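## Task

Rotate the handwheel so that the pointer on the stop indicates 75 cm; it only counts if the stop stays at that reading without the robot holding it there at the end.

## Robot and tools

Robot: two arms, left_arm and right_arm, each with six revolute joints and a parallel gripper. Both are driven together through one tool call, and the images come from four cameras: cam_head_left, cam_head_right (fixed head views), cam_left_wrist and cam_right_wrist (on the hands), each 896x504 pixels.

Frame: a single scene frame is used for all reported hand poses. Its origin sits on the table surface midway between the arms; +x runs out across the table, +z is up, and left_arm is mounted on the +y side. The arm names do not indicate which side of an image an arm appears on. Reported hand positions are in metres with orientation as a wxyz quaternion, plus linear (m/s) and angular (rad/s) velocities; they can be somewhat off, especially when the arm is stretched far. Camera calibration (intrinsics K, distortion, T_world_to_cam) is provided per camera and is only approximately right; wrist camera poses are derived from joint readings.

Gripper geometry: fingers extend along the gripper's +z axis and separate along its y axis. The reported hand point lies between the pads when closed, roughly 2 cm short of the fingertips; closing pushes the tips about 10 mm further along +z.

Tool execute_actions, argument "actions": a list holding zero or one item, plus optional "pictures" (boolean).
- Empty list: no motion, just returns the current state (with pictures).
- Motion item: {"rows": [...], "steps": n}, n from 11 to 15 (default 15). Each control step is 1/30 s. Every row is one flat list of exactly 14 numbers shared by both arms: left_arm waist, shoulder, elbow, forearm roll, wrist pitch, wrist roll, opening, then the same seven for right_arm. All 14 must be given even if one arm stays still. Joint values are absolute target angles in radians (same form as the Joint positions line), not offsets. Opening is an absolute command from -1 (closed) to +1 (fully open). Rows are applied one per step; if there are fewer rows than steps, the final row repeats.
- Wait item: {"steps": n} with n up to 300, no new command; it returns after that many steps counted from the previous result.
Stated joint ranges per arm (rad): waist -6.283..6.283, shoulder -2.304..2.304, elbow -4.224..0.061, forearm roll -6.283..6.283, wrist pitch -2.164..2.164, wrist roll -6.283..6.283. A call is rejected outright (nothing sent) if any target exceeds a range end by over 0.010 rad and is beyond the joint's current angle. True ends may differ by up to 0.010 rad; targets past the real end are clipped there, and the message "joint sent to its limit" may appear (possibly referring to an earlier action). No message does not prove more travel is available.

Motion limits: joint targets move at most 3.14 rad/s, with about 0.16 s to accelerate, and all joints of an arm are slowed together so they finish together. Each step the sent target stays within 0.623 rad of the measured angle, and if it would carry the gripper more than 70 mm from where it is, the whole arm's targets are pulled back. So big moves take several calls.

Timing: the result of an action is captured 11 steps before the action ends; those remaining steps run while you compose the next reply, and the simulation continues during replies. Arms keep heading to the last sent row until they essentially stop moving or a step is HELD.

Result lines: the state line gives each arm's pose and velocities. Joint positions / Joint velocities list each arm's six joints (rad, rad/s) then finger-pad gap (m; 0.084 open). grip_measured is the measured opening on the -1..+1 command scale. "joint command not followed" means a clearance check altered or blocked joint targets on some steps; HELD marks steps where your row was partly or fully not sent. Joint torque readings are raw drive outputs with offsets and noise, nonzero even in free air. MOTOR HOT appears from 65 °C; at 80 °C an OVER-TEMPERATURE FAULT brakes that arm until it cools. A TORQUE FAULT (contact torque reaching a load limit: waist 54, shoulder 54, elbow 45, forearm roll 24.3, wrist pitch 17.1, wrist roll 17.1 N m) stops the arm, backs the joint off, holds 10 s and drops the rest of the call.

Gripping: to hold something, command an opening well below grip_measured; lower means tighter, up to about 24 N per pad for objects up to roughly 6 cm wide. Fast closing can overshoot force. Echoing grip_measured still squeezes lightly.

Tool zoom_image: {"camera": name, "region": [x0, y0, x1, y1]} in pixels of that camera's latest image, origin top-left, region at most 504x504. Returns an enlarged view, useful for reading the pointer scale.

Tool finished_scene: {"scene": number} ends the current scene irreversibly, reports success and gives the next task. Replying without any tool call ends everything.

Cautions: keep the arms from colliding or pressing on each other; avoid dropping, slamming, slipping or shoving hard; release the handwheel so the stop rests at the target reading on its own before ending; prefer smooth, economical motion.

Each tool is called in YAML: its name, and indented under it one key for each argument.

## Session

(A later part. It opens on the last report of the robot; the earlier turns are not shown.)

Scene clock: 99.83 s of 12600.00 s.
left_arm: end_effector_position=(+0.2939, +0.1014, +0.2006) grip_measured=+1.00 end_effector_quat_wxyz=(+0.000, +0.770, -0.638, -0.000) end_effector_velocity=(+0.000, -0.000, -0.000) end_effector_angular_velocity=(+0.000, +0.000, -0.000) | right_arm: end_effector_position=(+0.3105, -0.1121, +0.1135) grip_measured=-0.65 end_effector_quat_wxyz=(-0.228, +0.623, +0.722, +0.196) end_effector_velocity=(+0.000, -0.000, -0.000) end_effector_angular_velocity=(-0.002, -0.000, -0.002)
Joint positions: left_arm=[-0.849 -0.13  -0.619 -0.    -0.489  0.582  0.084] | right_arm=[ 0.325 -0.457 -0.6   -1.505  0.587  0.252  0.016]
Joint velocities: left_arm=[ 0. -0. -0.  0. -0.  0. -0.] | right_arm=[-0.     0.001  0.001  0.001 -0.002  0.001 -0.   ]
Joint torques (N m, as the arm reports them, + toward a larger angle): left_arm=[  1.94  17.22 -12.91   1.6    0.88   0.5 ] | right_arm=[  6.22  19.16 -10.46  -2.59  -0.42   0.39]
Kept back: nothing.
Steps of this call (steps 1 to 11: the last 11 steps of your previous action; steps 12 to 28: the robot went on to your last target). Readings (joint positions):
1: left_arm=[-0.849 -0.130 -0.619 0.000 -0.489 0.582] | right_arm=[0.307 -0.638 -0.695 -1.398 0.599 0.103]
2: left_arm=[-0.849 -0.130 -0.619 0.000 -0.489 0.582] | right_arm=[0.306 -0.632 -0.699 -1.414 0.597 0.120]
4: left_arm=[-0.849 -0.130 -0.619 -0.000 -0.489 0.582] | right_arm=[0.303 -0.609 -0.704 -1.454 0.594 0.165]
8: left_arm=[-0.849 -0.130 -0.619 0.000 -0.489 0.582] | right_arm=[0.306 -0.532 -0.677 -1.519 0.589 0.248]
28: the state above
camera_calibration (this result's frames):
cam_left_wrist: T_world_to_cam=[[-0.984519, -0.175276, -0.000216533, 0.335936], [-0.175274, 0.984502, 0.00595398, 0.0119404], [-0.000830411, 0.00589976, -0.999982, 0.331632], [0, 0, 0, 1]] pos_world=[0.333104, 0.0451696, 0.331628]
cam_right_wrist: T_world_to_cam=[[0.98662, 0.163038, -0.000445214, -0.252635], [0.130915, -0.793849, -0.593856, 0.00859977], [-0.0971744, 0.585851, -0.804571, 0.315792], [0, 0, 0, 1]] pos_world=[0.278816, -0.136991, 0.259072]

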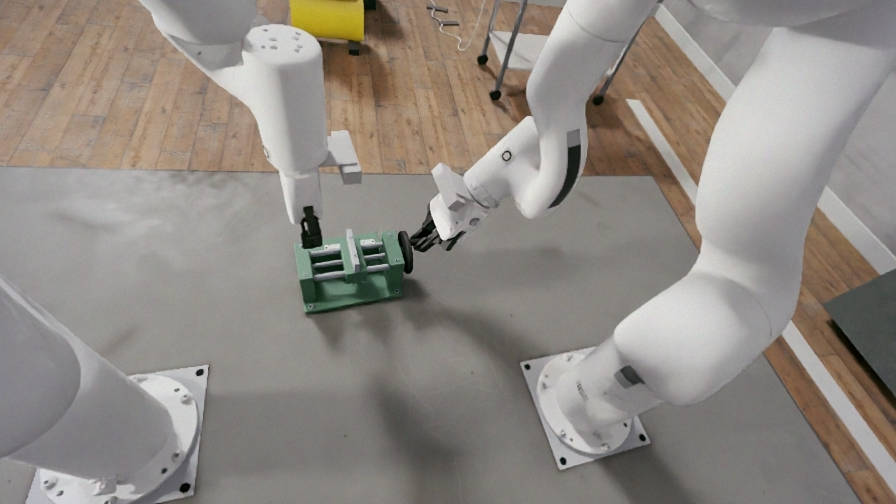

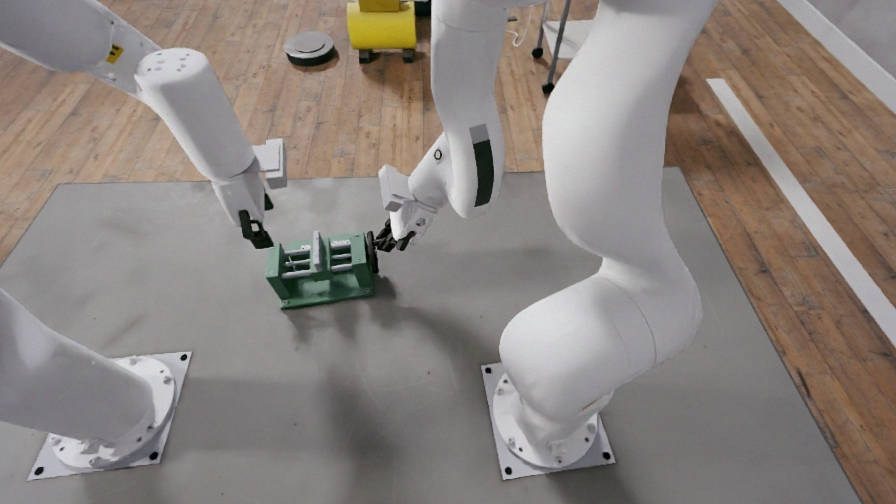

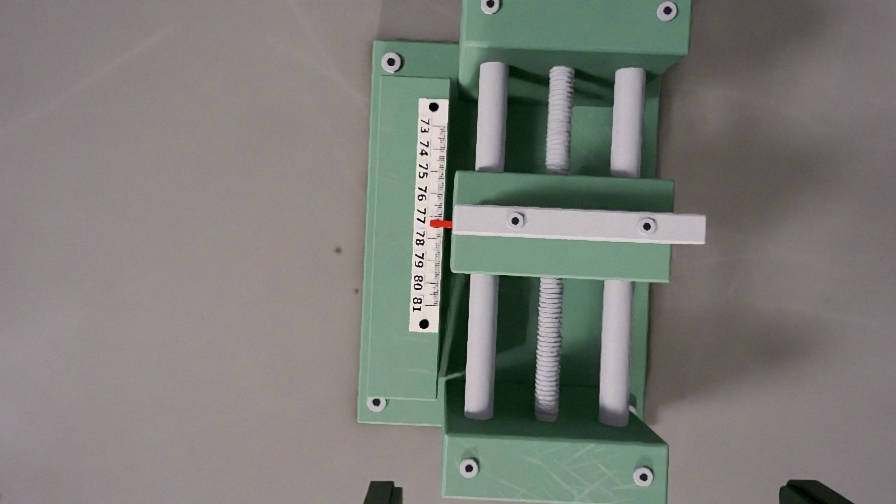

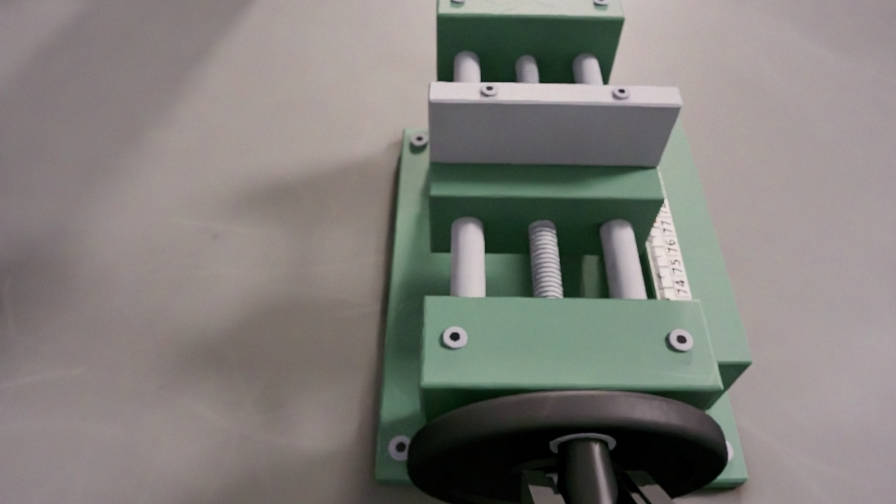

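execute_actions:
  actions: []

Scene clock: 101.70 s of 12600.00 s.
left_arm: end_effector_position=(+0.2939, +0.1014, +0.2006) grip_measured=+1.00 end_effector_quat_wxyz=(+0.000, +0.770, -0.638, -0.000) end_effector_velocity=(-0.000, +0.000, -0.000) end_effector_angular_velocity=(+0.000, +0.000, -0.002) | right_arm: end_effector_position=(+0.3109, -0.1123, +0.1136) grip_measured=-0.65 end_effector_quat_wxyz=(-0.228, +0.623, +0.722, +0.197) end_effector_velocity=(-0.000, -0.001, -0.000) end_effector_angular_velocity=(-0.001, +0.001, -0.002)
Joint positions: left_arm=[-0.849 -0.13  -0.619  0.    -0.489  0.582  0.084] | right_arm=[ 0.325 -0.457 -0.601 -1.504  0.586  0.252  0.015]
Joint velocities: left_arm=[-0.     0.     0.001  0.     0.     0.001  0.   ] | right_arm=[-0.001  0.001  0.002  0.001 -0.    -0.    -0.   ]
Joint torques (N m, as the arm reports them, + toward a larger angle): left_arm=[  4.52  18.49 -13.14   2.18   0.7    0.53] | right_arm=[ -0.06  25.08 -12.17  -2.38  -1.77   0.38]
Kept back: nothing.
Steps of this call (steps 1 to 15: the robot went on to your last target; steps 16 to 56: nothing new was sent). Readings (joint positions):
1: left_arm=[-0.849 -0.130 -0.619 0.000 -0.489 0.582] | right_arm=[0.325 -0.457 -0.600 -1.505 0.587 0.252]
2: left_arm=[-0.849 -0.130 -0.619 0.000 -0.489 0.582] | right_arm=[0.325 -0.457 -0.600 -1.505 0.587 0.252]
4: left_arm=[-0.849 -0.130 -0.619 0.000 -0.489 0.582] | right_arm=[0.325 -0.457 -0.600 -1.505 0.587 0.252]
8: left_arm=[-0.849 -0.130 -0.619 0.000 -0.489 0.582] | right_arm=[0.325 -0.457 -0.600 -1.505 0.587 0.252]
56: the state above
All arms were judged still, so your last target was given up. Only a new action makes them travel on or press farther. Fingers that are still opening or closing keep moving.
camera_calibration (this result's frames):
cam_left_wrist: T_world_to_cam=[[-0.984519, -0.175276, -0.000216619, 0.335936], [-0.175274, 0.984502, 0.00595392, 0.0119405], [-0.000830315, 0.00589971, -0.999982, 0.331632], [0, 0, 0, 1]] pos_world=[0.333104, 0.0451696, 0.331628]
cam_right_wrist: T_world_to_cam=[[0.986705, 0.162524, 0.000226249, -0.253103], [0.130966, -0.794285, -0.593262, 0.00830908], [-0.0962397, 0.585404, -0.805009, 0.315715], [0, 0, 0, 1]] pos_world=[0.279034, -0.137086, 0.259141]

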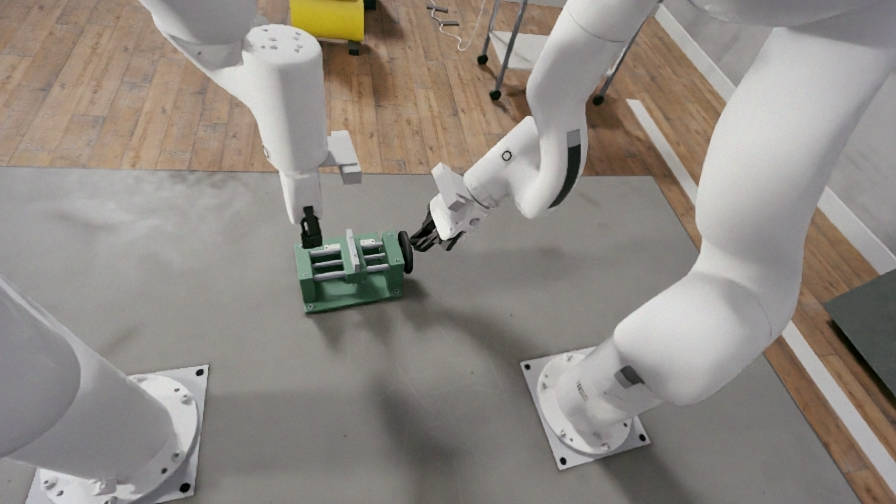

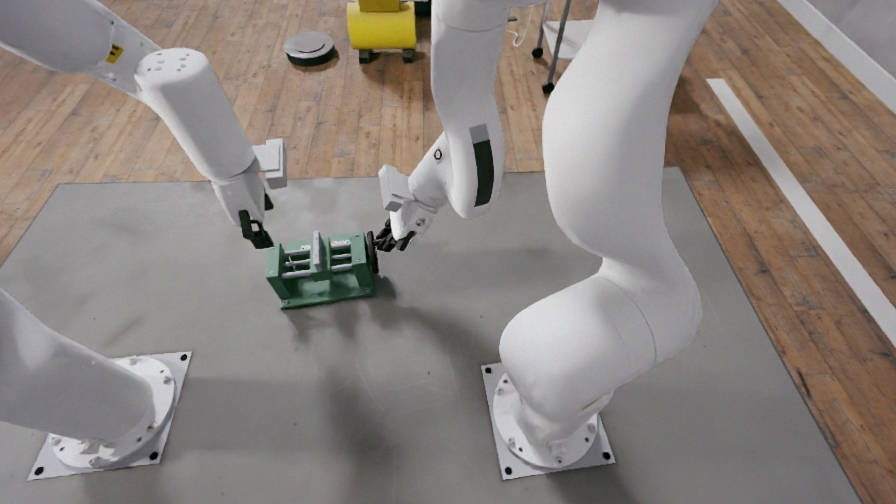

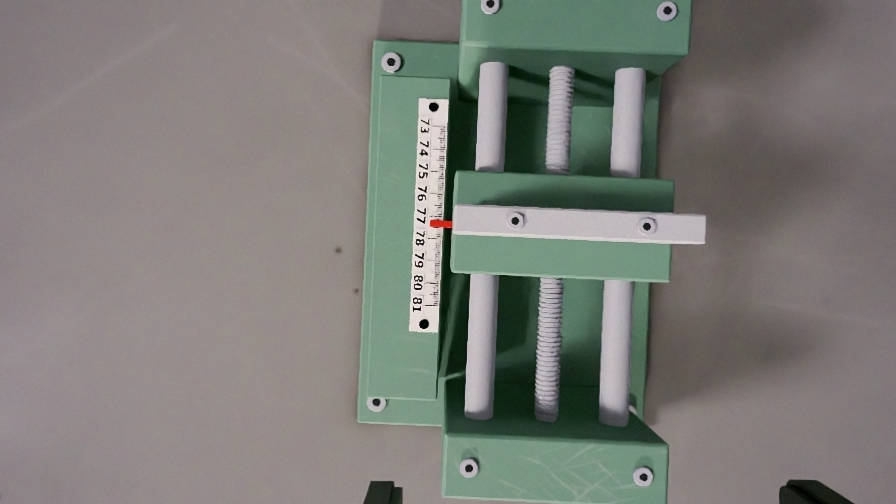

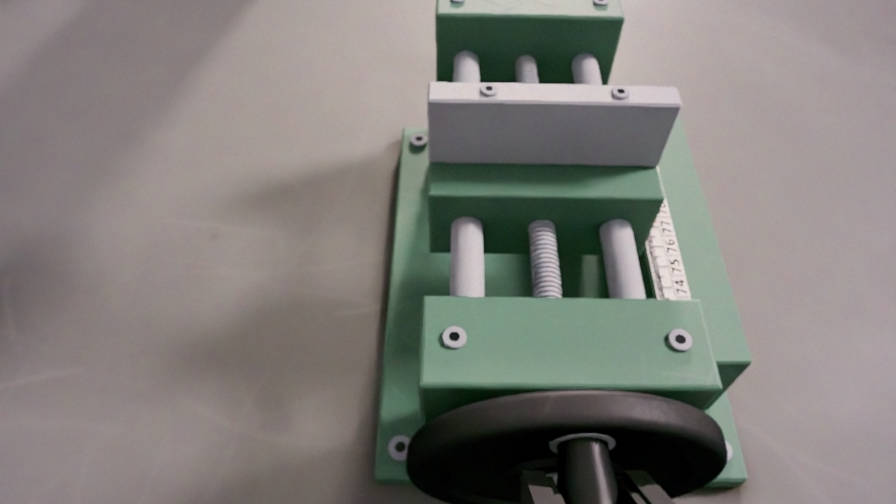

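zoom_image:
  camera: "cam_left_wrist"
  region: [400, 190, 470, 260]

zoom_image:
  camera: "cam_right_wrist"
  region: [392, 300, 792, 504]

Region (400, 190, 470, 260) of cam_left_wrist's 896x504 image, scaled by 7.200, with more detail than that image has.

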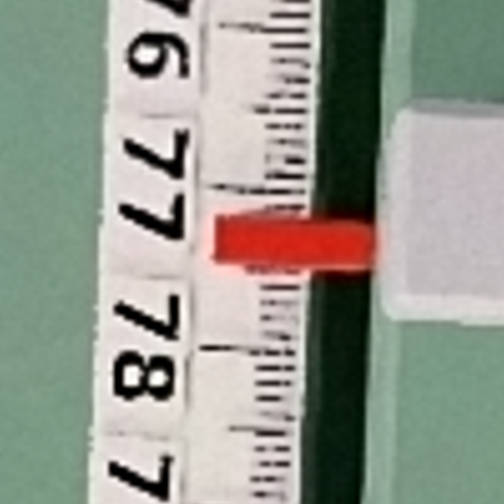

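Region (392, 300, 792, 504) of cam_right_wrist's 896x504 image, scaled by 1.260, with more detail than that image has; it fills the top 257 rows of this view, and the rest is white.

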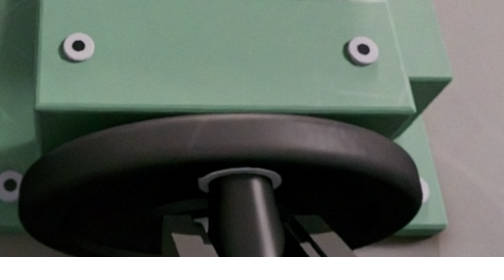

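zoom_image:
  camera: "cam_left_wrist"
  region: [500, 270, 600, 430]

Region (500, 270, 600, 430) of cam_left_wrist's 896x504 image, scaled by 3.150, with more detail than that image has; it fills the left 315 columns of this view, and the rest is white.

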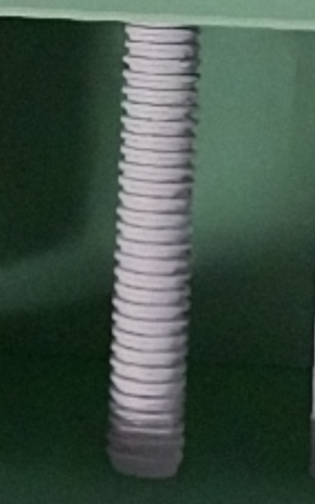

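execute_actions:
  actions:
    - {"rows": [[-0.849,-0.13,-0.619,0,-0.489,0.582,1,0.32555,-0.45050,-0.59719,-1.50802,0.58603,0.25707,-0.7],[-0.849,-0.13,-0.619,0,-0.489,0.582,1,0.32733,-0.44611,-0.59064,-1.50283,0.58581,0.25299,-0.7],[-0.849,-0.13,-0.619,0,-0.489,0.582,1,0.33008,-0.44095,-0.58094,-1.49309,0.58570,0.24461,-0.7],[-0.849,-0.13,-0.619,0,-0.489,0.582,1,0.33334,-0.43663,-0.56991,-1.47960,0.58584,0.23233,-0.7],[-0.849,-0.13,-0.619,0,-0.489,0.582,1,0.33700,-0.43458,-0.55820,-1.46140,0.58645,0.21485,-0.7],[-0.849,-0.13,-0.619,0,-0.489,0.582,1,0.34048,-0.43553,-0.54779,-1.44098,0.58754,0.19448,-0.7],[-0.849,-0.13,-0.619,0,-0.489,0.582,1,0.34373,-0.43894,-0.53867,-1.41921,0.58907,0.17216,-0.7],[-0.849,-0.13,-0.619,0,-0.489,0.582,1,0.34666,-0.44477,-0.53105,-1.39656,0.59107,0.14838,-0.7],[-0.849,-0.13,-0.619,0,-0.489,0.582,1,0.34921,-0.45291,-0.52510,-1.37352,0.59349,0.12364,-0.7],[-0.849,-0.13,-0.619,0,-0.489,0.582,1,0.35130,-0.46320,-0.52096,-1.35062,0.59629,0.09849,-0.7],[-0.849,-0.13,-0.619,0,-0.489,0.582,1,0.35276,-0.47573,-0.51917,-1.32867,0.59938,0.07369,-0.7],[-0.849,-0.13,-0.619,0,-0.489,0.582,1,0.35357,-0.48797,-0.51926,-1.31062,0.60222,0.05279,-0.7],[-0.849,-0.13,-0.619,0,-0.489,0.582,1,0.35376,-0.49947,-0.52105,-1.29673,0.60467,0.03617,-0.7],[-0.849,-0.13,-0.619,0,-0.489,0.582,1,0.35361,-0.50751,-0.52312,-1.28851,0.60626,0.02601,-0.7],[-0.849,-0.13,-0.619,0,-0.489,0.582,1,0.35349,-0.50964,-0.52393,-1.28680,0.60664,0.02379,-0.7]], "steps": 15}

execute_actions:
  actions:
    - {"rows": [[-0.849,-0.13,-0.619,0,-0.489,0.582,1,0.35349,-0.50964,-0.52393,-1.28680,0.60664,0.02379,-0.7]], "steps": 15}

execute_actions:
  actions:
    - {"rows": [[-0.849,-0.13,-0.619,0,-0.489,0.582,1,0.35349,-0.50964,-0.52393,-1.28680,0.60664,0.02379,-0.7]], "steps": 15}
  pictures: true

Scene clock: 113.00 s of 12600.00 s.
left_arm: end_effector_position=(+0.2939, +0.1014, +0.2006) grip_measured=+1.00 end_effector_quat_wxyz=(+0.000, +0.770, -0.638, -0.000) end_effector_velocity=(+0.000, -0.000, +0.000) end_effector_angular_velocity=(-0.000, -0.000, +0.000) | right_arm: end_effector_position=(+0.3087, -0.1130, +0.1143) grip_measured=-0.65 end_effector_quat_wxyz=(-0.227, +0.623, +0.722, +0.196) end_effector_velocity=(-0.053, -0.013, +0.005) end_effector_angular_velocity=(-0.023, -0.009, -0.004)
Joint positions: left_arm=[-0.849 -0.13  -0.619 -0.    -0.489  0.582  0.084] | right_arm=[ 0.327 -0.451 -0.594 -1.503  0.584  0.252  0.015]
Joint velocities: left_arm=[-0.001 -0.    -0.001 -0.     0.    -0.001  0.   ] | right_arm=[ 0.038  0.104  0.148  0.105 -0.027 -0.08   0.   ]
Joint torques (N m, as the arm reports them, + toward a larger angle): left_arm=[  1.33  20.25 -12.56   1.58   0.78   0.58] | right_arm=[ -0.87  32.34 -11.86  -1.56  -0.8    0.33]
Steps of this call (steps 1 to 335: nothing new was sent; steps 336 to 339: the first 4 steps of this action). Readings (joint positions):
336: left_arm=[-0.849 -0.130 -0.619 -0.000 -0.489 0.582] | right_arm=[0.325 -0.457 -0.601 -1.505 0.586 0.252]
337: left_arm=[-0.849 -0.130 -0.619 0.000 -0.489 0.582] | right_arm=[0.325 -0.456 -0.600 -1.505 0.586 0.253]
339: the state above

Scene clock: 113.50 s of 12600.00 s.
left_arm: end_effector_position=(+0.2939, +0.1014, +0.2006) grip_measured=+1.00 end_effector_quat_wxyz=(+0.000, +0.770, -0.638, -0.000) end_effector_velocity=(-0.000, +0.000, -0.000) end_effector_angular_velocity=(+0.000, +0.000, +0.001) | right_arm: end_effector_position=(+0.2774, -0.1174, +0.0826) grip_measured=-0.65 end_effector_quat_wxyz=(-0.226, +0.624, +0.721, +0.198) end_effector_velocity=(-0.001, +0.001, -0.019) end_effector_angular_velocity=(+0.003, -0.013, +0.004)
Joint positions: left_arm=[-0.849 -0.13  -0.619 -0.    -0.489  0.582  0.084] | right_arm=[ 0.352 -0.504 -0.527 -1.292  0.604  0.032  0.016]
Joint velocities: left_arm=[ 0. -0.  0. -0. -0. -0. -0.] | right_arm=[ 0.005 -0.056 -0.005  0.092  0.015 -0.11   0.   ]
Joint torques (N m, as the arm reports them, + toward a larger angle): left_arm=[  1.96  17.45 -12.32   1.26   0.75   0.59] | right_arm=[19.06 17.47  3.8  -6.87  2.59  0.67]
Steps of this call (steps 1 to 11: the last 11 steps of your previous action; steps 12 to 15: the first 4 steps of this action). Readings (joint positions):
12: left_arm=[-0.849 -0.130 -0.619 -0.000 -0.489 0.582] | right_arm=[0.351 -0.491 -0.526 -1.313 0.600 0.056]
13: left_arm=[-0.849 -0.130 -0.619 -0.000 -0.489 0.582] | right_arm=[0.352 -0.498 -0.526 -1.303 0.602 0.044]
15: the state above

Scene clock: 114.00 s of 12600.00 s.
left_arm: end_effector_position=(+0.2939, +0.1014, +0.2006) grip_measured=+1.00 end_effector_quat_wxyz=(+0.000, +0.770, -0.638, -0.000) end_effector_velocity=(-0.000, -0.000, +0.000) end_effector_angular_velocity=(-0.000, -0.000, -0.001) | right_arm: end_effector_position=(+0.2772, -0.1171, +0.0810) grip_measured=-0.65 end_effector_quat_wxyz=(-0.226, +0.623, +0.722, +0.198) end_effector_velocity=(+0.000, +0.001, +0.000) end_effector_angular_velocity=(+0.002, -0.000, +0.001)
Joint positions: left_arm=[-0.849 -0.13  -0.619  0.    -0.489  0.582  0.084] | right_arm=[ 0.353 -0.509 -0.528 -1.286  0.605  0.024  0.016]
Joint velocities: left_arm=[-0.001  0.    -0.    -0.    -0.     0.    -0.   ] | right_arm=[ 0.001 -0.001 -0.001  0.001  0.002 -0.001  0.   ]
Joint torques (N m, as the arm reports them, + toward a larger angle): left_arm=[  2.93  17.71 -11.94   1.84   0.68   0.6 ] | right_arm=[26.86 12.9   5.12 -6.43  4.61  0.31]
Steps of this call (steps 1 to 11: the last 11 steps of your previous action; steps 12 to 15: the first 4 steps of this action). Readings (joint positions):
12: left_arm=[-0.849 -0.130 -0.619 0.000 -0.489 0.582] | right_arm=[0.353 -0.509 -0.528 -1.286 0.605 0.024]
13: left_arm=[-0.849 -0.130 -0.619 -0.000 -0.489 0.582] | right_arm=[0.353 -0.509 -0.528 -1.286 0.605 0.024]
15: the state above
camera_calibration (this result's frames):
cam_left_wrist: T_world_to_cam=[[-0.984519, -0.175276, -0.000216636, 0.335937], [-0.175274, 0.984502, 0.00595385, 0.0119405], [-0.000830287, 0.00589965, -0.999982, 0.331632], [0, 0, 0, 1]] pos_world=[0.333104, 0.0451696, 0.331628]
cam_right_wrist: T_world_to_cam=[[0.986978, 0.160802, 0.00426699, -0.219746], [0.132004, -0.794494, -0.592751, -0.0107574], [-0.0919252, 0.585595, -0.805375, 0.287827], [0, 0, 0, 1]] pos_world=[0.244763, -0.141761, 0.22637]

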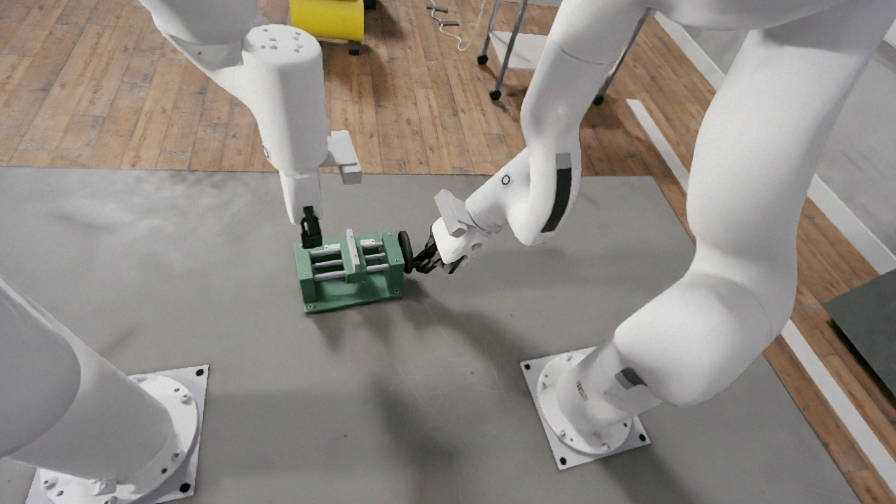

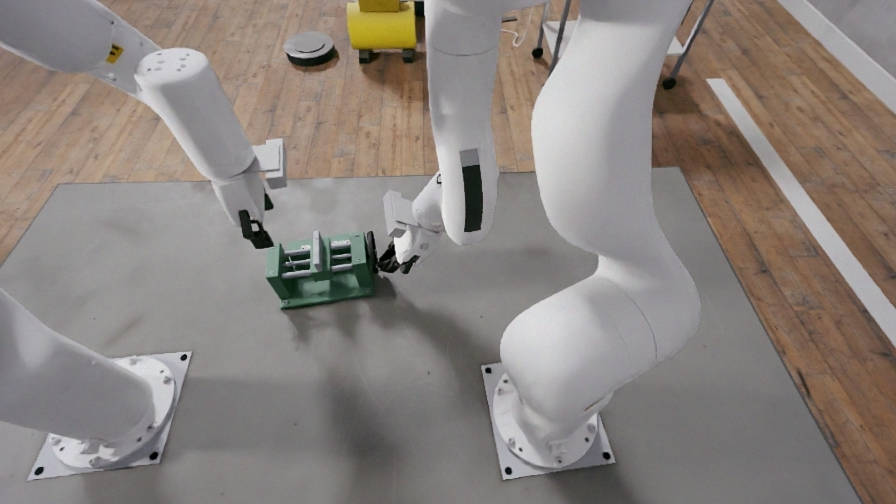

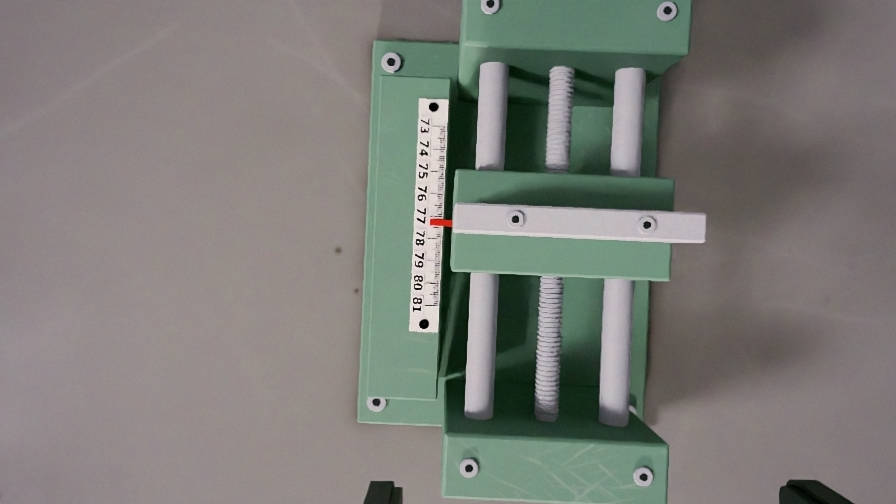

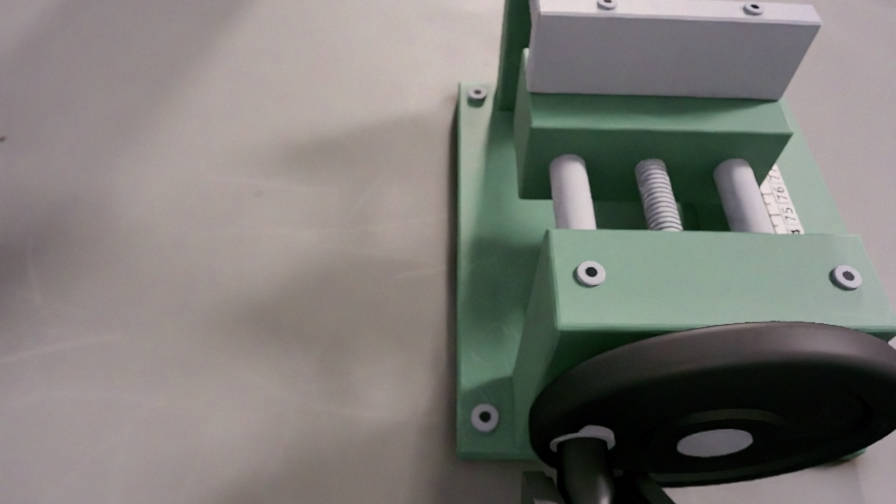

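execute_actions:
  actions:
    - {"rows": [[-0.849,-0.13,-0.619,0,-0.489,0.582,1,0.3500,-0.5115,-0.5290,-1.2910,0.6062,0.0275,-0.7],[-0.849,-0.13,-0.619,0,-0.489,0.582,1,0.3470,-0.5132,-0.5320,-1.2950,0.6058,0.0311,-0.7]], "steps": 15}

execute_actions:
  actions:
    - {"rows": [[-0.849,-0.13,-0.619,0,-0.489,0.582,1,0.3470,-0.5132,-0.5320,-1.2950,0.6058,0.0311,-0.7]], "steps": 15}

execute_actions:
  actions:
    - {"rows": [[-0.849,-0.13,-0.619,0,-0.489,0.582,1,0.3470,-0.5132,-0.5320,-1.2950,0.6058,0.0311,-0.7]], "steps": 15}
  pictures: true

Scene clock: 115.23 s of 12600.00 s.
left_arm: end_effector_position=(+0.2939, +0.1014, +0.2006) grip_measured=+1.00 end_effector_quat_wxyz=(+0.000, +0.770, -0.638, -0.000) end_effector_velocity=(+0.000, -0.000, +0.000) end_effector_angular_velocity=(-0.001, -0.001, -0.000) | right_arm: end_effector_position=(+0.2779, -0.1172, +0.0808) grip_measured=-0.65 end_effector_quat_wxyz=(-0.228, +0.624, +0.721, +0.198) end_effector_velocity=(+0.002, -0.002, -0.003) end_effector_angular_velocity=(+0.024, +0.037, +0.000)
Joint positions: left_arm=[-0.849 -0.13  -0.619 -0.    -0.489  0.582  0.084] | right_arm=[ 0.35  -0.512 -0.53  -1.291  0.608  0.028  0.016]
Joint velocities: left_arm=[ 0.001  0.    -0.001  0.     0.     0.     0.   ] | right_arm=[-0.031 -0.028 -0.018 -0.064  0.033  0.042 -0.   ]
Joint torques (N m, as the arm reports them, + toward a larger angle): left_arm=[  1.72  18.01 -13.02   1.84   0.78   0.6 ] | right_arm=[21.17 18.1  -0.17 -4.71  3.13  0.28]
Steps of this call (steps 1 to 11: the last 11 steps of your previous action; steps 12 to 15: the robot went on to your last target; steps 16 to 33: nothing new was sent; steps 34 to 37: the first 4 steps of this action). Readings (joint positions):
34: left_arm=[-0.849 -0.130 -0.619 -0.000 -0.489 0.582] | right_arm=[0.353 -0.510 -0.528 -1.286 0.606 0.024]
35: left_arm=[-0.849 -0.130 -0.619 0.000 -0.489 0.582] | right_arm=[0.353 -0.510 -0.528 -1.286 0.606 0.024]
37: the state above

Scene clock: 115.73 s of 12600.00 s.
left_arm: end_effector_position=(+0.2939, +0.1014, +0.2006) grip_measured=+1.00 end_effector_quat_wxyz=(+0.000, +0.770, -0.638, -0.000) end_effector_velocity=(-0.000, +0.000, -0.000) end_effector_angular_velocity=(+0.000, +0.000, +0.001) | right_arm: end_effector_position=(+0.2785, -0.1177, +0.0807) grip_measured=-0.65 end_effector_quat_wxyz=(-0.228, +0.624, +0.721, +0.198) end_effector_velocity=(+0.000, -0.001, -0.000) end_effector_angular_velocity=(-0.003, +0.001, -0.001)
Joint positions: left_arm=[-0.849 -0.13  -0.619  0.    -0.489  0.582  0.084] | right_arm=[ 0.348 -0.513 -0.532 -1.295  0.608  0.031  0.016]
Joint velocities: left_arm=[ 0. -0.  0.  0. -0. -0.  0.] | right_arm=[-0.001 -0.    -0.    -0.001 -0.002  0.001 -0.   ]
Joint torques (N m, as the arm reports them, + toward a larger angle): left_arm=[  0.1   17.56 -12.9    1.86   0.5    0.52] | right_arm=[ 7.68 20.11 -3.36 -3.63 -0.46  0.33]
Steps of this call (steps 1 to 11: the last 11 steps of your previous action; steps 12 to 15: the first 4 steps of this action). Readings (joint positions):
12: left_arm=[-0.849 -0.130 -0.619 -0.000 -0.489 0.582] | right_arm=[0.348 -0.513 -0.532 -1.295 0.609 0.031]
13: left_arm=[-0.849 -0.130 -0.619 -0.000 -0.489 0.582] | right_arm=[0.348 -0.513 -0.532 -1.295 0.609 0.031]
15: the state above

Scene clock: 116.23 s of 12600.00 s.
left_arm: end_effector_position=(+0.2939, +0.1014, +0.2006) grip_measured=+1.00 end_effector_quat_wxyz=(+0.000, +0.770, -0.638, -0.000) end_effector_velocity=(-0.000, +0.000, -0.000) end_effector_angular_velocity=(+0.000, +0.000, +0.001) | right_arm: end_effector_position=(+0.2788, -0.1180, +0.0806) grip_measured=-0.65 end_effector_quat_wxyz=(-0.228, +0.624, +0.721, +0.197) end_effector_velocity=(+0.000, -0.000, -0.000) end_effector_angular_velocity=(-0.001, -0.001, +0.000)
Joint positions: left_arm=[-0.849 -0.13  -0.619 -0.    -0.489  0.582  0.084] | right_arm=[ 0.347 -0.513 -0.532 -1.295  0.607  0.031  0.015]
Joint velocities: left_arm=[ 0.    -0.     0.    -0.    -0.    -0.001  0.   ] | right_arm=[-0.     0.    -0.    -0.001 -0.001 -0.    -0.   ]
Joint torques (N m, as the arm reports them, + toward a larger angle): left_arm=[  0.37  19.41 -13.01   1.47   0.63   0.58] | right_arm=[ 1.05 21.86 -4.64 -3.03 -2.32  0.44]
Steps of this call (steps 1 to 11: the last 11 steps of your previous action; steps 12 to 15: the first 4 steps of this action). Readings (joint positions):
12: left_arm=[-0.849 -0.130 -0.619 0.000 -0.489 0.582] | right_arm=[0.347 -0.513 -0.532 -1.295 0.607 0.031]
13: left_arm=[-0.849 -0.130 -0.619 -0.000 -0.489 0.582] | right_arm=[0.347 -0.513 -0.532 -1.295 0.607 0.031]
15: the state above
camera_calibration (this result's frames):
cam_left_wrist: T_world_to_cam=[[-0.984519, -0.175276, -0.000216638, 0.335937], [-0.175274, 0.984502, 0.00595383, 0.0119405], [-0.000830282, 0.00589964, -0.999982, 0.331632], [0, 0, 0, 1]] pos_world=[0.333104, 0.0451696, 0.331628]
cam_right_wrist: T_world_to_cam=[[0.987333, 0.15866, 0.000287221, -0.221114], [0.127748, -0.793893, -0.594487, -0.0105112], [-0.094093, 0.586993, -0.804105, 0.28883], [0, 0, 0, 1]] pos_world=[0.246832, -0.142804, 0.226065]

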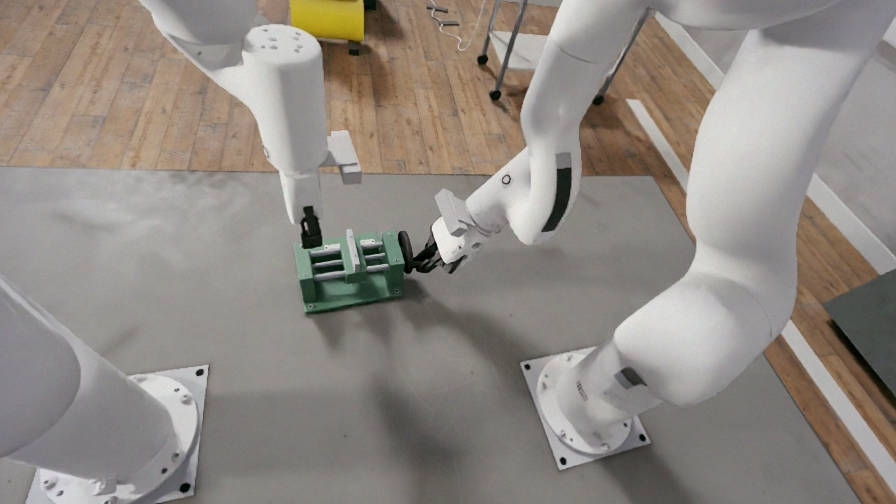

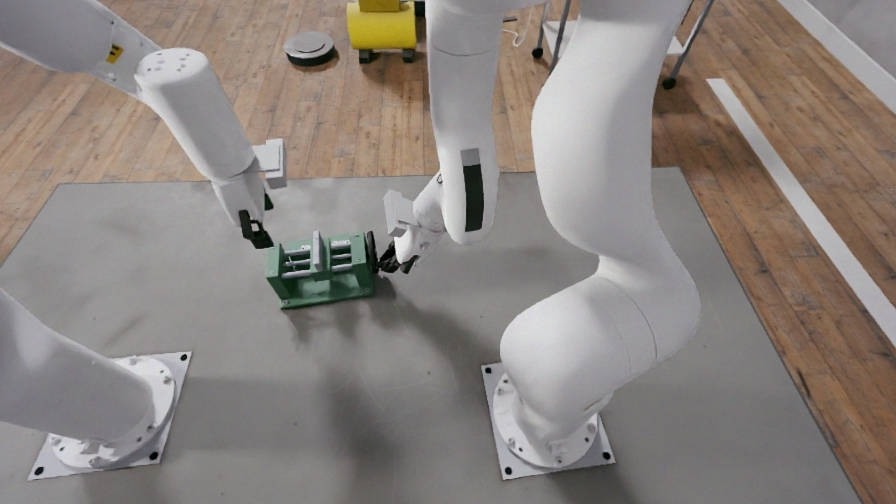

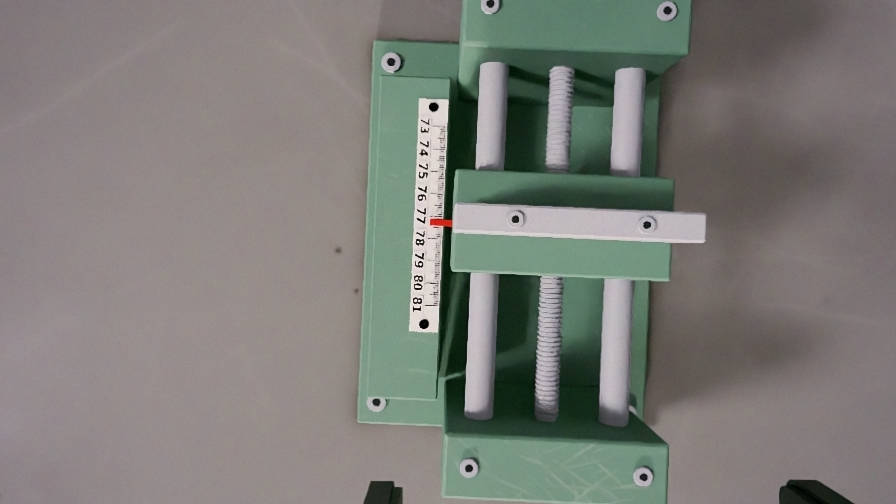

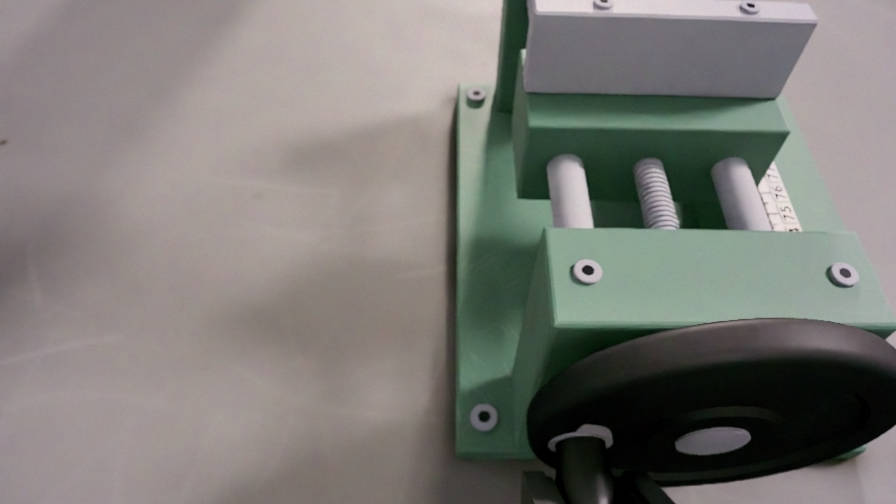

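zoom_image:
  camera: "cam_head_left"
  region: [380, 215, 470, 290]

zoom_image:
  camera: "cam_right_wrist"
  region: [500, 380, 780, 504]

zoom_image:
  camera: "cam_left_wrist"
  region: [400, 190, 470, 260]

Region (380, 215, 470, 290) of cam_head_left's 896x504 image, scaled by 5.600, with more detail than that image has.

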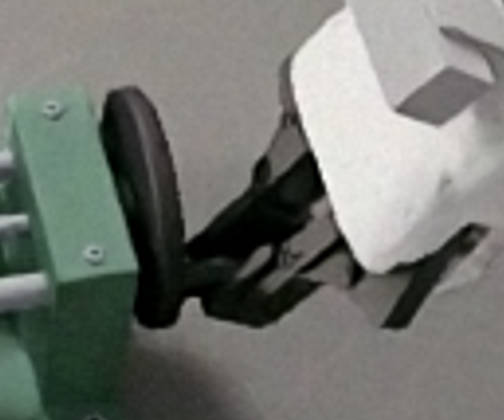

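Region (500, 380, 780, 504) of cam_right_wrist's 896x504 image, scaled by 1.800, with more detail than that image has; it fills the top 223 rows of this view, and the rest is white.

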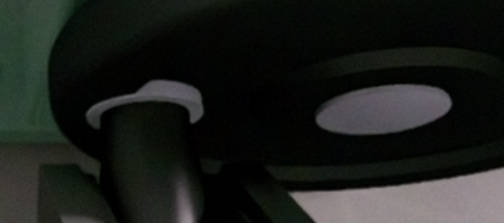

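Region (400, 190, 470, 260) of cam_left_wrist's 896x504 image, scaled by 7.200, with more detail than that image has.

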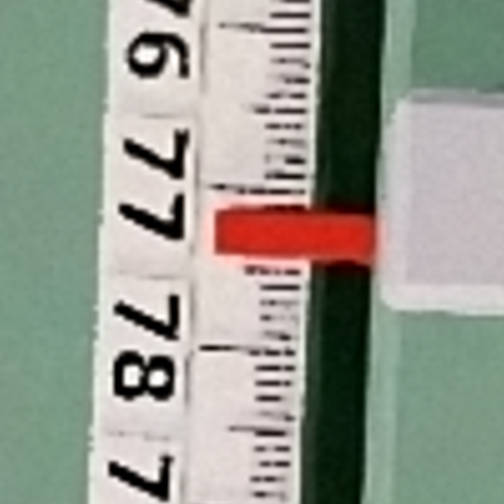

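execute_actions:
  actions:
    - {"rows": [[-0.849,-0.13,-0.619,0,-0.489,0.582,1,0.34794,-0.51766,-0.53530,-1.29711,0.60583,0.02955,-0.7],[-0.849,-0.13,-0.619,0,-0.489,0.582,1,0.34780,-0.52483,-0.53680,-1.28929,0.60730,0.01989,-0.7],[-0.849,-0.13,-0.619,0,-0.489,0.582,1,0.34741,-0.53586,-0.53966,-1.27824,0.60945,0.00599,-0.7],[-0.849,-0.13,-0.619,0,-0.489,0.582,1,0.34655,-0.54915,-0.54436,-1.26713,0.61177,-0.00858,-0.7],[-0.849,-0.13,-0.619,0,-0.489,0.582,1,0.34497,-0.56448,-0.55168,-1.25763,0.61404,-0.02207,-0.7],[-0.849,-0.13,-0.619,0,-0.489,0.582,1,0.34286,-0.57940,-0.56070,-1.25164,0.61579,-0.03194,-0.7],[-0.849,-0.13,-0.619,0,-0.489,0.582,1,0.34038,-0.59356,-0.57086,-1.24866,0.61701,-0.03862,-0.7],[-0.849,-0.13,-0.619,0,-0.489,0.582,1,0.33759,-0.60670,-0.58193,-1.24869,0.61766,-0.04201,-0.7],[-0.849,-0.13,-0.619,0,-0.489,0.582,1,0.33456,-0.61854,-0.59368,-1.25167,0.61772,-0.04209,-0.7],[-0.849,-0.13,-0.619,0,-0.489,0.582,1,0.33136,-0.62890,-0.60588,-1.25747,0.61719,-0.03894,-0.7],[-0.849,-0.13,-0.619,0,-0.489,0.582,1,0.32846,-0.63620,-0.61673,-1.26535,0.61622,-0.03288,-0.7],[-0.849,-0.13,-0.619,0,-0.489,0.582,1,0.32597,-0.64127,-0.62594,-1.27363,0.61507,-0.02585,-0.7],[-0.849,-0.13,-0.619,0,-0.489,0.582,1,0.32393,-0.64413,-0.63339,-1.28208,0.61386,-0.01805,-0.7],[-0.849,-0.13,-0.619,0,-0.489,0.582,1,0.32273,-0.64538,-0.63772,-1.28758,0.61306,-0.01282,-0.7],[-0.849,-0.13,-0.619,0,-0.489,0.582,1,0.32234,-0.64567,-0.63912,-1.28953,0.61277,-0.01092,-0.7]], "steps": 15}

execute_actions:
  actions:
    - {"rows": [[-0.849,-0.13,-0.619,0,-0.489,0.582,1,0.32234,-0.64567,-0.63912,-1.28953,0.61277,-0.01092,-0.7]], "steps": 15}

execute_actions:
  actions:
    - {"rows": [[-0.849,-0.13,-0.619,0,-0.489,0.582,1,0.32234,-0.64567,-0.63912,-1.28953,0.61277,-0.01092,-0.7]], "steps": 12}
  pictures: true

Scene clock: 135.17 s of 12600.00 s.
left_arm: end_effector_position=(+0.2939, +0.1014, +0.2006) grip_measured=+1.00 end_effector_quat_wxyz=(+0.000, +0.770, -0.638, -0.000) end_effector_velocity=(+0.000, -0.000, +0.000) end_effector_angular_velocity=(-0.000, -0.000, -0.000) | right_arm: end_effector_position=(+0.2793, -0.1180, +0.0784) grip_measured=-0.65 end_effector_quat_wxyz=(-0.227, +0.624, +0.722, +0.197) end_effector_velocity=(+0.005, +0.000, -0.050) end_effector_angular_velocity=(-0.011, -0.003, +0.018)
Joint positions: left_arm=[-0.849 -0.13  -0.619  0.    -0.489  0.582  0.084] | right_arm=[ 0.347 -0.52  -0.535 -1.292  0.607  0.024  0.015]
Joint velocities: left_arm=[ 0.  0. -0. -0.  0.  0. -0.] | right_arm=[-0.001 -0.16  -0.05   0.135  0.019 -0.188  0.   ]
Joint torques (N m, as the arm reports them, + toward a larger angle): left_arm=[  0.05  18.68 -13.57   1.95   0.61   0.51] | right_arm=[-2.28 16.44 -6.83 -1.51 -2.98  0.1 ]
Steps of this call (steps 1 to 11: the last 11 steps of your previous action; steps 12 to 15: the robot went on to your last target; steps 16 to 564: nothing new was sent; steps 565 to 568: the first 4 steps of this action). Readings (joint positions):
565: left_arm=[-0.849 -0.130 -0.619 -0.000 -0.489 0.582] | right_arm=[0.347 -0.513 -0.532 -1.295 0.607 0.031]
566: left_arm=[-0.849 -0.130 -0.619 -0.000 -0.489 0.582] | right_arm=[0.347 -0.514 -0.532 -1.295 0.606 0.031]
568: the state above

Scene clock: 135.67 s of 12600.00 s.
left_arm: end_effector_position=(+0.2939, +0.1014, +0.2006) grip_measured=+1.00 end_effector_quat_wxyz=(+0.000, +0.770, -0.638, -0.000) end_effector_velocity=(+0.000, -0.000, +0.000) end_effector_angular_velocity=(-0.000, -0.000, -0.000) | right_arm: end_effector_position=(+0.3104, -0.1134, +0.0487) grip_measured=-0.65 end_effector_quat_wxyz=(-0.228, +0.623, +0.722, +0.197) end_effector_velocity=(+0.011, +0.002, -0.005) end_effector_angular_velocity=(-0.003, +0.009, +0.001)
Joint positions: left_arm=[-0.849 -0.13  -0.619 -0.    -0.489  0.582  0.084] | right_arm=[ 0.323 -0.643 -0.635 -1.287  0.613 -0.013  0.016]
Joint velocities: left_arm=[-0. -0. -0. -0. -0.  0.  0.] | right_arm=[-0.008 -0.026 -0.037 -0.037 -0.005  0.034  0.   ]
Joint torques (N m, as the arm reports them, + toward a larger angle): left_arm=[  2.52  18.31 -13.51   1.94   0.75   0.57] | right_arm=[ 4.18 18.86 -7.12 -2.71 -3.22  0.2 ]
Steps of this call (steps 1 to 11: the last 11 steps of your previous action; steps 12 to 15: the first 4 steps of this action). Readings (joint positions):
12: left_arm=[-0.849 -0.130 -0.619 -0.000 -0.489 0.582] | right_arm=[0.325 -0.638 -0.627 -1.279 0.614 -0.020]
13: left_arm=[-0.849 -0.130 -0.619 0.000 -0.489 0.582] | right_arm=[0.324 -0.640 -0.631 -1.283 0.614 -0.017]
15: the state above

Scene clock: 136.07 s of 12600.00 s.
left_arm: end_effector_position=(+0.2939, +0.1014, +0.2006) grip_measured=+1.00 end_effector_quat_wxyz=(+0.000, +0.770, -0.638, -0.000) end_effector_velocity=(-0.000, -0.000, -0.000) end_effector_angular_velocity=(-0.000, +0.000, -0.000) | right_arm: end_effector_position=(+0.3115, -0.1132, +0.0482) grip_measured=-0.65 end_effector_quat_wxyz=(-0.228, +0.623, +0.722, +0.196) end_effector_velocity=(+0.000, +0.000, +0.000) end_effector_angular_velocity=(-0.000, -0.001, -0.001)
Joint positions: left_arm=[-0.849 -0.13  -0.619  0.    -0.489  0.582  0.084] | right_arm=[ 0.322 -0.646 -0.639 -1.29   0.612 -0.011  0.016]
Joint velocities: left_arm=[-0.  0.  0. -0.  0.  0. -0.] | right_arm=[-0.     0.001 -0.     0.001 -0.001 -0.    -0.   ]
Joint torques (N m, as the arm reports them, + toward a larger angle): left_arm=[  0.66  19.23 -12.6    1.98   0.63   0.61] | right_arm=[ 4.95 16.4  -7.01 -2.14 -2.94  0.39]
Steps of this call (steps 1 to 11: the last 11 steps of your previous action; step 12: the first step of this action). Readings (joint positions):
12: the state above
camera_calibration (this result's frames):
cam_left_wrist: T_world_to_cam=[[-0.984519, -0.175276, -0.000216643, 0.335937], [-0.175274, 0.984502, 0.00595387, 0.0119404], [-0.000830282, 0.00589967, -0.999982, 0.331632], [0, 0, 0, 1]] pos_world=[0.333104, 0.0451696, 0.331628]
cam_right_wrist: T_world_to_cam=[[0.98673, 0.162369, 0.0000610987, -0.253579], [0.130786, -0.794572, -0.592917, -0.0312588], [-0.096223, 0.585057, -0.805264, 0.263589], [0, 0, 0, 1]] pos_world=[0.279666, -0.137879, 0.19374]

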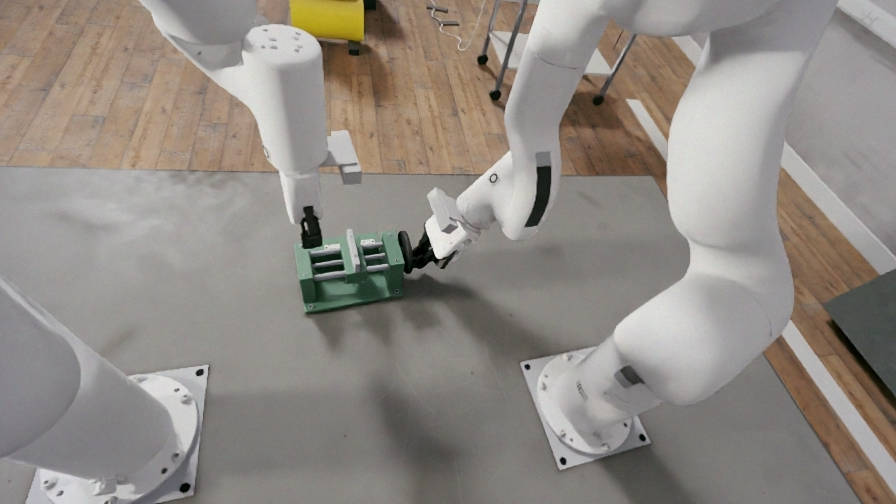

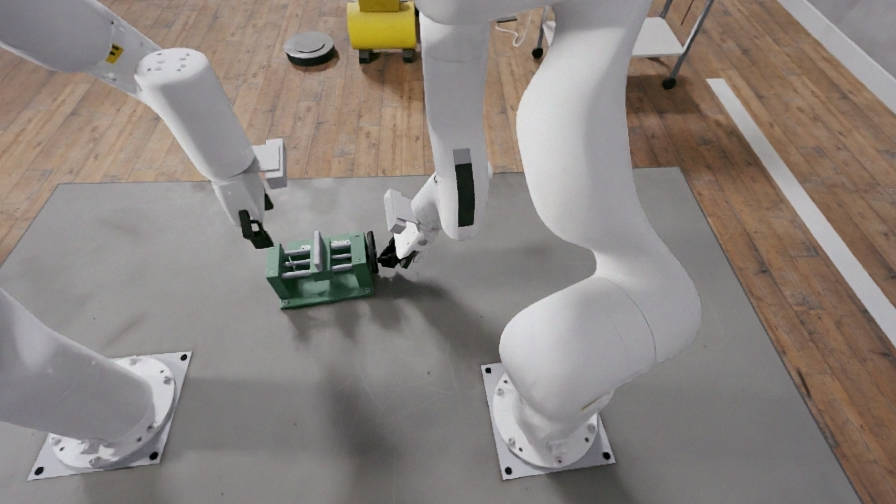

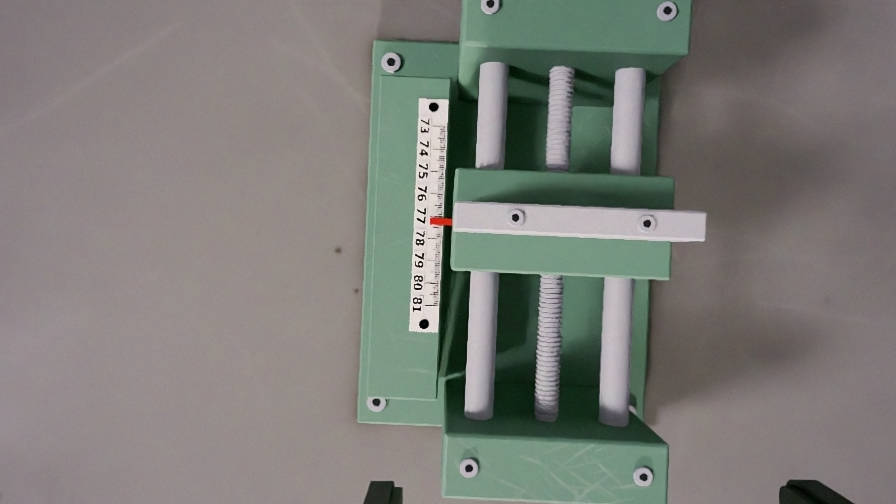

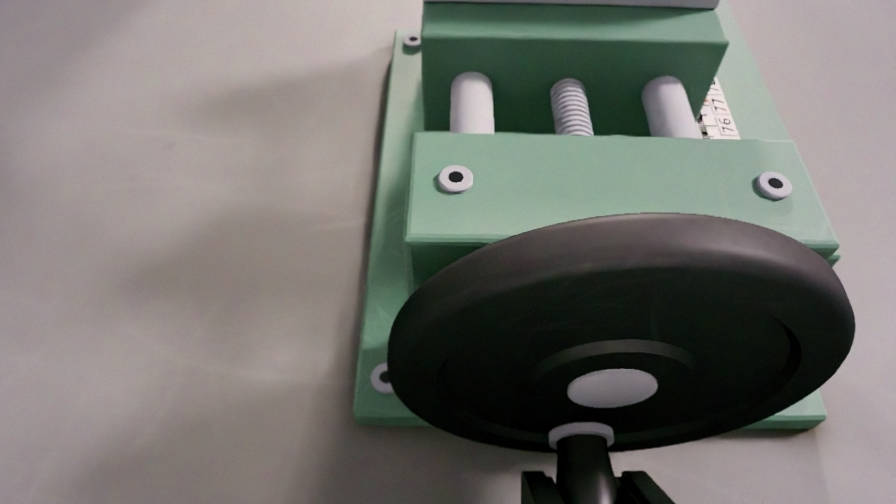

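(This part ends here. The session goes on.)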